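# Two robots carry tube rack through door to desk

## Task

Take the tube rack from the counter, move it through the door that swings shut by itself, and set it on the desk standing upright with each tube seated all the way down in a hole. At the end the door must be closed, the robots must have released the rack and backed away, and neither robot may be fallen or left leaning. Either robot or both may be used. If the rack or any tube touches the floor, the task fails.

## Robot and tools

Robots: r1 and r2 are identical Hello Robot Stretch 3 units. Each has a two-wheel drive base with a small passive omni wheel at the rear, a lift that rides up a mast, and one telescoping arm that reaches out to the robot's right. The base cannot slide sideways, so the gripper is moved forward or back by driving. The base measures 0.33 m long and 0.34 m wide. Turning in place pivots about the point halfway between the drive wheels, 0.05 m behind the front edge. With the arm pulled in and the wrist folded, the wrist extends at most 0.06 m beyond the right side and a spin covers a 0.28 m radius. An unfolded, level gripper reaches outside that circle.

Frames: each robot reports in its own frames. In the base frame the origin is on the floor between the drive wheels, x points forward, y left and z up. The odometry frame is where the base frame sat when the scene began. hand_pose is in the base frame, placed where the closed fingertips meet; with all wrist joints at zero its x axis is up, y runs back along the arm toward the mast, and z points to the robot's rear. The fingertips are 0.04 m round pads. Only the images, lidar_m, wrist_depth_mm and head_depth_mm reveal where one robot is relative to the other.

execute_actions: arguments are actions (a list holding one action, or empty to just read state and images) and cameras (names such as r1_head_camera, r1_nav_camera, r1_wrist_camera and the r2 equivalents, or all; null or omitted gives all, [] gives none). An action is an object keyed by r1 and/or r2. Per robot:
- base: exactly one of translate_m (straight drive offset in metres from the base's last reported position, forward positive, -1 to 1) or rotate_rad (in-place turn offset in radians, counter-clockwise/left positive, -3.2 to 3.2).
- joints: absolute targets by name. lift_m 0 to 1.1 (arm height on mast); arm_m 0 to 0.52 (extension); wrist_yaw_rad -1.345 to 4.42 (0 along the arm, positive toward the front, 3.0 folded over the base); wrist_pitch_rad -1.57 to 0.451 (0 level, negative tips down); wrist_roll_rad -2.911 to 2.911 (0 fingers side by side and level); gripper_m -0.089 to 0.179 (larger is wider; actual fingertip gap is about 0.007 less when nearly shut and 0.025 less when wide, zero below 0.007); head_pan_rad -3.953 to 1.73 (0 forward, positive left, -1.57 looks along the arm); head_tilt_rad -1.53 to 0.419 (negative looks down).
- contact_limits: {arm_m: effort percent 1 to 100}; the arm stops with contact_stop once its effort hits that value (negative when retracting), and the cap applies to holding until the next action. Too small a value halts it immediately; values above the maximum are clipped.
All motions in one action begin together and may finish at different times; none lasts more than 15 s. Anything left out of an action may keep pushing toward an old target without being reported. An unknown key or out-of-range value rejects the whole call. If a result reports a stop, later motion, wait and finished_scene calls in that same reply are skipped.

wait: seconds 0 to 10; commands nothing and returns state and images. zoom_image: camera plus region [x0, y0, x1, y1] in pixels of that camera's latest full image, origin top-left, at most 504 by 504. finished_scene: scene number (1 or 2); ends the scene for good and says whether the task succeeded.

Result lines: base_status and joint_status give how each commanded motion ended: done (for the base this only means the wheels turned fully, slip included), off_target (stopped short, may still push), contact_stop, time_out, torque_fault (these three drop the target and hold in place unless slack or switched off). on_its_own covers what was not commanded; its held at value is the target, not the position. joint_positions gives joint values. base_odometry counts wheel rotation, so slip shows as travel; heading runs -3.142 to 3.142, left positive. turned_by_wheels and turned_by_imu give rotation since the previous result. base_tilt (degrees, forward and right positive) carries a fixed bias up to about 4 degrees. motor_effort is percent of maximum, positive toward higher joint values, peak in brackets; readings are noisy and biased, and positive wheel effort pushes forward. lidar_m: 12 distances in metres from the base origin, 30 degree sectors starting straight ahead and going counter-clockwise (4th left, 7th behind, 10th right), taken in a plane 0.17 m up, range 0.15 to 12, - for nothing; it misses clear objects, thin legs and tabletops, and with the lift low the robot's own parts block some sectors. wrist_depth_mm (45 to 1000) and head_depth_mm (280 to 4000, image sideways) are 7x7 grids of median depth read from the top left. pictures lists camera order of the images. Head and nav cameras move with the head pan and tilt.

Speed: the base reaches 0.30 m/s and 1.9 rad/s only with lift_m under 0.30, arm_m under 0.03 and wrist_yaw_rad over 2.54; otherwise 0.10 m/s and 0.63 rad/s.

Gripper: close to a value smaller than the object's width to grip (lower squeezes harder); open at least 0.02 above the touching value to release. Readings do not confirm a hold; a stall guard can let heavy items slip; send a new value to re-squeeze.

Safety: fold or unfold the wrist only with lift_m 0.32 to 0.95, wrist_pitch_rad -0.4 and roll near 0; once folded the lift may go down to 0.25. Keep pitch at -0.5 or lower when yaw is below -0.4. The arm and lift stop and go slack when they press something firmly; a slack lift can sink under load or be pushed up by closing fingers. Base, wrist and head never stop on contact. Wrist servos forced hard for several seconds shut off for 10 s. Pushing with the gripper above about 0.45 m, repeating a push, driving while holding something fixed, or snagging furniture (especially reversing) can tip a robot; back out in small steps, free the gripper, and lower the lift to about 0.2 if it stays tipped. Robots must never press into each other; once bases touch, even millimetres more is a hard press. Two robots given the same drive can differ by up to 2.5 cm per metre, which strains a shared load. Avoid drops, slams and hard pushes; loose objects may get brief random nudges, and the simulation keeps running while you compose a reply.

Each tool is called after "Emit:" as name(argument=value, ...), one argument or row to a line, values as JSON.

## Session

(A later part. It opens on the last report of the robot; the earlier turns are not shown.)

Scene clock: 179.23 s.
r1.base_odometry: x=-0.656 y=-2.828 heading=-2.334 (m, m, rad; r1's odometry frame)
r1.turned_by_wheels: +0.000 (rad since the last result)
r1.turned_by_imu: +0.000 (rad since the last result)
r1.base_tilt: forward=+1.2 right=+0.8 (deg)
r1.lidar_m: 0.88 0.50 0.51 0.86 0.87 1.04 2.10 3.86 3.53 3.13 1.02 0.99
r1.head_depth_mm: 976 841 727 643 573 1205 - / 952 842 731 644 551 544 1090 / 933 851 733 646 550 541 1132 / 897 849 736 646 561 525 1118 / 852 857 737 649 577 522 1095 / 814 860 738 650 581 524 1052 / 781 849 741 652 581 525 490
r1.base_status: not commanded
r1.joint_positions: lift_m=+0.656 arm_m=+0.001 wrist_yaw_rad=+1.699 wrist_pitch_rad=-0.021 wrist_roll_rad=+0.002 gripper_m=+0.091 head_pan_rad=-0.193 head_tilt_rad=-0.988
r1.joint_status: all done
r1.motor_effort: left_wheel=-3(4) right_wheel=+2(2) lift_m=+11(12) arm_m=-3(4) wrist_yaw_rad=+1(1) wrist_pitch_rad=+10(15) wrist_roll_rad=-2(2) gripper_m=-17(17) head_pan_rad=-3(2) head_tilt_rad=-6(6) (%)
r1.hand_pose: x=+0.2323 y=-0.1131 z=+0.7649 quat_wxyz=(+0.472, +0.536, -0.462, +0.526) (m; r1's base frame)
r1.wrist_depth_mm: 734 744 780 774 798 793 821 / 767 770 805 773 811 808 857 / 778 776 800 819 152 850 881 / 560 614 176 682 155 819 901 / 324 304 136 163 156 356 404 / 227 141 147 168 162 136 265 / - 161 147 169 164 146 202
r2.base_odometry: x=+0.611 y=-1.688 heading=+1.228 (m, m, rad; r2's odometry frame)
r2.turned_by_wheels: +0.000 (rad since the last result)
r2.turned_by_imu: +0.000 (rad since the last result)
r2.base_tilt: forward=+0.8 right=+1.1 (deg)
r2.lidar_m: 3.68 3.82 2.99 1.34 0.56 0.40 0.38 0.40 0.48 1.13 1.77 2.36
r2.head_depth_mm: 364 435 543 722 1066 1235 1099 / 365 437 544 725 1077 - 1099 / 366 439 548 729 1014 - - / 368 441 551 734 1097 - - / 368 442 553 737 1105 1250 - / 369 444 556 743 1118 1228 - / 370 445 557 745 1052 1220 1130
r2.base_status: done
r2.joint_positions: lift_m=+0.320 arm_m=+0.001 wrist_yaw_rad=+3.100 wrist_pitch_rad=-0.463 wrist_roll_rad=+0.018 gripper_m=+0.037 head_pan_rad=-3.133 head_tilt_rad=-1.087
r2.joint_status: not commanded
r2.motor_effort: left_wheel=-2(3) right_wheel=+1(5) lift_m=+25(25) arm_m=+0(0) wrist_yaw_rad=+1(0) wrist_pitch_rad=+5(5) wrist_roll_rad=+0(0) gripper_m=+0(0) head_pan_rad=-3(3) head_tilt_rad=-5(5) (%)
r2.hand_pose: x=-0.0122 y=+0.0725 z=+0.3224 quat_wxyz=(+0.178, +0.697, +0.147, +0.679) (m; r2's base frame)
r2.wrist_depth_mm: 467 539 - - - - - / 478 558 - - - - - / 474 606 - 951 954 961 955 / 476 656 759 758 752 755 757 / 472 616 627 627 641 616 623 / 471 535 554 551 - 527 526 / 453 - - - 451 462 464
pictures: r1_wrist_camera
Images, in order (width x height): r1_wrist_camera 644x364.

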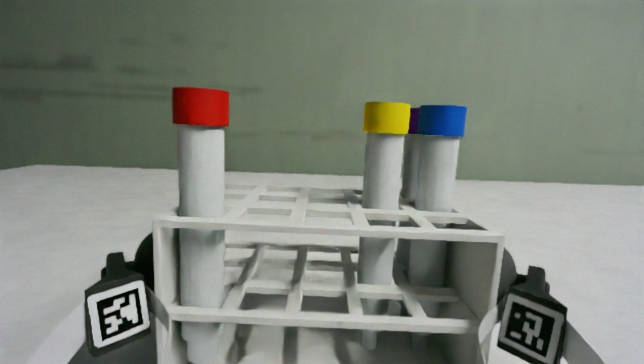

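Resting on the desk. Release.

Emit:
execute_actions(
  actions=[
    {"r1":{"joints":{"gripper_m":0.179}},"r2":{"base":{"translate_m":0.05},"joints":{"lift_m":0.26}}},
  ],
  cameras=[],
)

Emit:
execute_actions(
  actions=[
    {"r1":{"base":{"translate_m":-0.4},"joints":{"wrist_yaw_rad":1.64,"head_tilt_rad":-0.75}},"r2":{"base":{"translate_m":0.5},"joints":{"head_tilt_rad":-0.4}}},
  ],
  cameras=["r1_wrist_camera","r1_head_camera","r2_nav_camera"],
)

Scene clock: 181.23 s.
r1.base_odometry: x=-0.656 y=-2.828 heading=-2.334 (m, m, rad; r1's odometry frame)
r1.turned_by_wheels: +0.000 (rad since the last result)
r1.turned_by_imu: +0.000 (rad since the last result)
r1.base_tilt: forward=+1.2 right=+0.7 (deg)
r1.lidar_m: 0.88 0.50 0.51 0.87 0.87 1.04 2.13 3.85 3.53 3.13 1.02 0.99
r1.head_depth_mm: 976 841 729 643 572 1207 - / 951 844 731 643 557 542 1092 / 931 849 730 646 552 542 1130 / 894 851 734 647 559 528 1123 / 854 851 734 649 579 522 1092 / 816 857 741 652 581 524 1053 / 779 850 741 652 581 524 491
r1.base_status: not commanded
r1.joint_positions: lift_m=+0.656 arm_m=+0.001 wrist_yaw_rad=+1.699 wrist_pitch_rad=-0.021 wrist_roll_rad=+0.002 gripper_m=+0.179 head_pan_rad=-0.193 head_tilt_rad=-0.988
r1.joint_status: all done
r1.motor_effort: left_wheel=-3(4) right_wheel=+2(2) lift_m=+11(11) arm_m=-4(4) wrist_yaw_rad=+2(2) wrist_pitch_rad=+11(11) wrist_roll_rad=-2(2) gripper_m=+1(87) head_pan_rad=-3(3) head_tilt_rad=-6(6) (%)
r1.hand_pose: x=+0.2323 y=-0.1131 z=+0.7649 quat_wxyz=(+0.472, +0.536, -0.462, +0.526) (m; r1's base frame)
r1.wrist_depth_mm: 735 727 755 751 804 809 841 / 750 770 766 806 794 846 813 / 773 783 840 817 151 837 866 / 570 570 177 687 155 802 886 / 325 317 135 163 157 358 409 / - 173 147 165 161 146 281 / - 161 146 164 165 146 -
r2.base_odometry: x=+0.628 y=-1.641 heading=+1.228 (m, m, rad; r2's odometry frame)
r2.turned_by_wheels: +0.000 (rad since the last result)
r2.turned_by_imu: +0.000 (rad since the last result)
r2.base_tilt: forward=+0.8 right=+1.0 (deg)
r2.lidar_m: 3.64 3.75 2.97 1.55 0.62 0.45 0.43 0.45 0.51 1.31 1.76 2.37
r2.head_depth_mm: 416 498 620 828 1225 1228 1105 / 417 500 626 828 1231 - 1095 / 419 501 625 836 1200 - - / 420 503 629 841 1253 - - / 421 505 632 847 1272 1245 - / 422 507 635 849 1274 1230 - / 423 510 637 853 1151 1218 1121
r2.base_status: done
r2.joint_positions: lift_m=+0.260 arm_m=+0.001 wrist_yaw_rad=+3.100 wrist_pitch_rad=-0.463 wrist_roll_rad=+0.018 gripper_m=+0.037 head_pan_rad=-3.133 head_tilt_rad=-1.088
r2.joint_status: all done
r2.motor_effort: left_wheel=-2(7) right_wheel=+1(8) lift_m=+17(23) arm_m=+0(0) wrist_yaw_rad=+0(0) wrist_pitch_rad=+5(5) wrist_roll_rad=+0(0) gripper_m=+0(0) head_pan_rad=-3(3) head_tilt_rad=-6(5) (%)
r2.hand_pose: x=-0.0122 y=+0.0725 z=+0.2629 quat_wxyz=(+0.178, +0.697, +0.147, +0.679) (m; r2's base frame)
r2.wrist_depth_mm: 494 659 - - - - - / 524 677 - - - - - / 545 646 - 828 835 818 815 / 541 642 653 642 653 652 650 / 526 546 552 556 563 539 533 / 473 - - - - 462 460 / - - - - 392 401 401
pictures: none
No camera images: the call's "cameras" was empty. Leave "cameras" out to get every camera's image.

Scene clock: 186.63 s.
r1.base_odometry: x=-0.379 y=-2.539 heading=-2.335 (m, m, rad; r1's odometry frame)
r1.turned_by_wheels: +0.000 (rad since the last result)
r1.turned_by_imu: -0.001 (rad since the last result)
r1.base_tilt: forward=+1.3 right=+0.7 (deg)
r1.lidar_m: 1.27 0.84 0.88 0.79 0.79 0.95 1.62 3.49 3.61 3.21 2.31 1.30
r1.head_depth_mm: 1379 1269 965 1634 1492 1279 1137 / 1310 1274 968 852 1485 1282 1137 / 1243 1289 978 806 1489 1283 1125 / 1188 1281 974 775 1504 1290 1110 / 1132 1244 983 769 1470 1294 1133 / 1092 1204 992 791 1408 1295 1129 / 1051 1158 994 796 714 1269 1135
r1.base_status: done
r1.joint_positions: lift_m=+0.656 arm_m=+0.001 wrist_yaw_rad=+1.642 wrist_pitch_rad=-0.021 wrist_roll_rad=+0.002 gripper_m=+0.179 head_pan_rad=-0.193 head_tilt_rad=-0.754
r1.joint_status: all done
r1.motor_effort: left_wheel=-3(10) right_wheel=+2(4) lift_m=+11(11) arm_m=-3(3) wrist_yaw_rad=-1(2) wrist_pitch_rad=+11(11) wrist_roll_rad=-2(2) gripper_m=+2(0) head_pan_rad=-2(3) head_tilt_rad=+2(20) (%)
r1.hand_pose: x=+0.2337 y=-0.1275 z=+0.7649 quat_wxyz=(+0.487, +0.523, -0.477, +0.512) (m; r1's base frame)
r1.wrist_depth_mm: - - - - - - - / - - - - - - - / - - - - - - - / 572 607 644 555 754 833 917 / - 578 - - - - 903 / - - - - - - - / - - - - - - -
r2.base_odometry: x=+0.796 y=-1.170 heading=+1.228 (m, m, rad; r2's odometry frame)
r2.turned_by_wheels: +0.000 (rad since the last result)
r2.turned_by_imu: +0.003 (rad since the last result)
r2.base_tilt: forward=+0.8 right=+1.1 (deg)
r2.lidar_m: 3.15 3.26 2.76 1.74 1.25 0.97 0.93 0.92 1.20 1.69 1.75 2.36
r2.head_depth_mm: 786 839 895 961 1043 1126 1241 / 790 837 897 968 1041 1136 1245 / 790 840 898 968 1044 1138 1238 / 792 843 900 969 1052 1142 1257 / 795 848 908 970 1047 1143 1257 / 797 848 907 977 1052 1152 1255 / 798 850 909 968 1034 1107 1193
r2.base_status: done
r2.joint_positions: lift_m=+0.260 arm_m=+0.001 wrist_yaw_rad=+3.100 wrist_pitch_rad=-0.463 wrist_roll_rad=+0.018 gripper_m=+0.037 head_pan_rad=-3.134 head_tilt_rad=-0.408
r2.joint_status: all done
r2.motor_effort: left_wheel=-3(8) right_wheel=+1(8) lift_m=+17(17) arm_m=+0(0) wrist_yaw_rad=+0(1) wrist_pitch_rad=+5(5) wrist_roll_rad=+0(0) gripper_m=+0(0) head_pan_rad=-4(3) head_tilt_rad=+2(30) (%)
r2.hand_pose: x=-0.0122 y=+0.0725 z=+0.2629 quat_wxyz=(+0.178, +0.697, +0.147, +0.679) (m; r2's base frame)
r2.wrist_depth_mm: - - - - - - - / - - - - - - - / 825 829 - 826 819 814 815 / 668 653 655 653 645 651 654 / 546 540 551 557 556 538 533 / 469 - - - - 460 456 / - - - - 391 403 402
pictures: r1_head_camera (sideways: a quarter turn clockwise sets it upright), r1_wrist_camera, r2_nav_camera (sideways: a quarter turn counterclockwise sets it upright)
Images, in order (width x height): r1_head_camera 896x504, r1_wrist_camera 644x364, r2_nav_camera 672x504.

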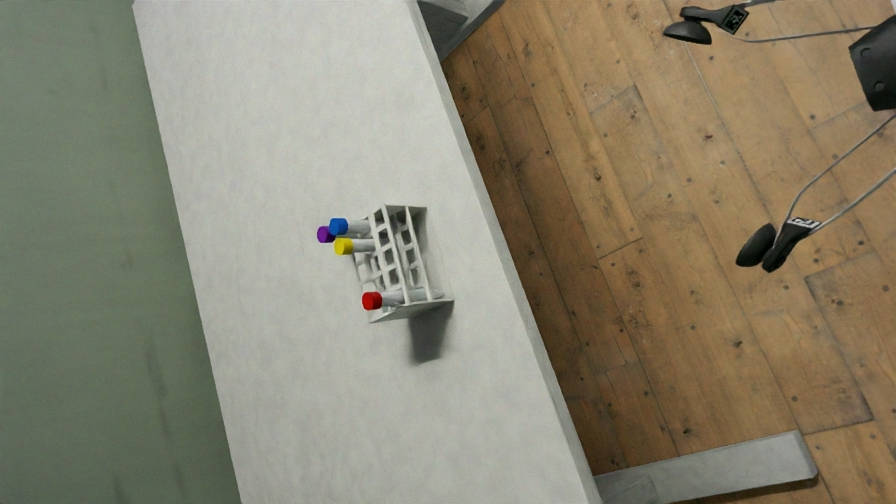

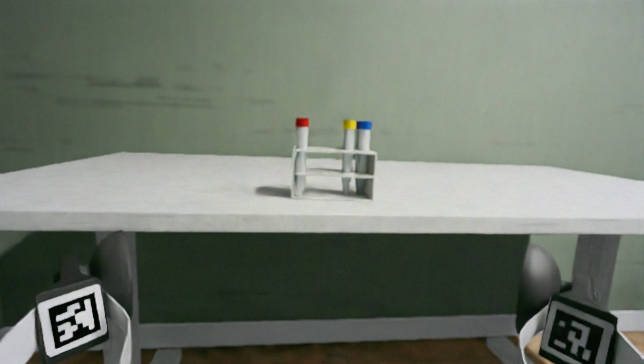

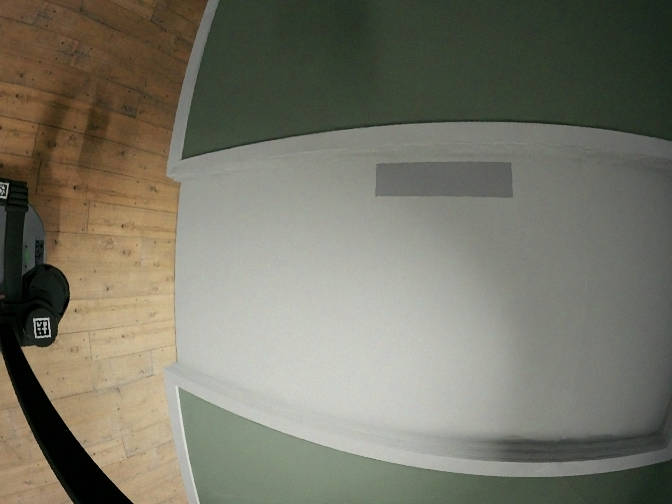

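Emit:
zoom_image(
  camera="r1_wrist_camera",
  region=[260, 100, 410, 210],
)

Region (260, 100, 410, 210) of r1_wrist_camera's 644x364 image, scaled by 3.360; it fills the top 370 rows of this view, and the rest is white.

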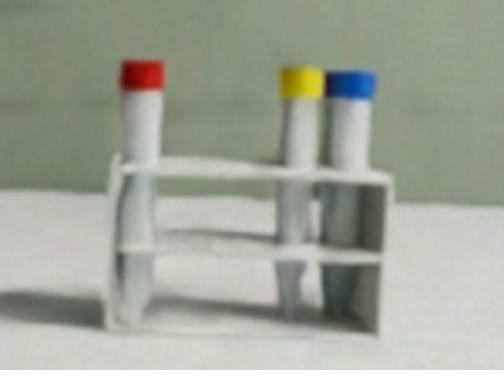

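All the tubes are seated and the door is shut.

Emit:
finished_scene(
  scene=2,
)

The scene is finished: the task was done.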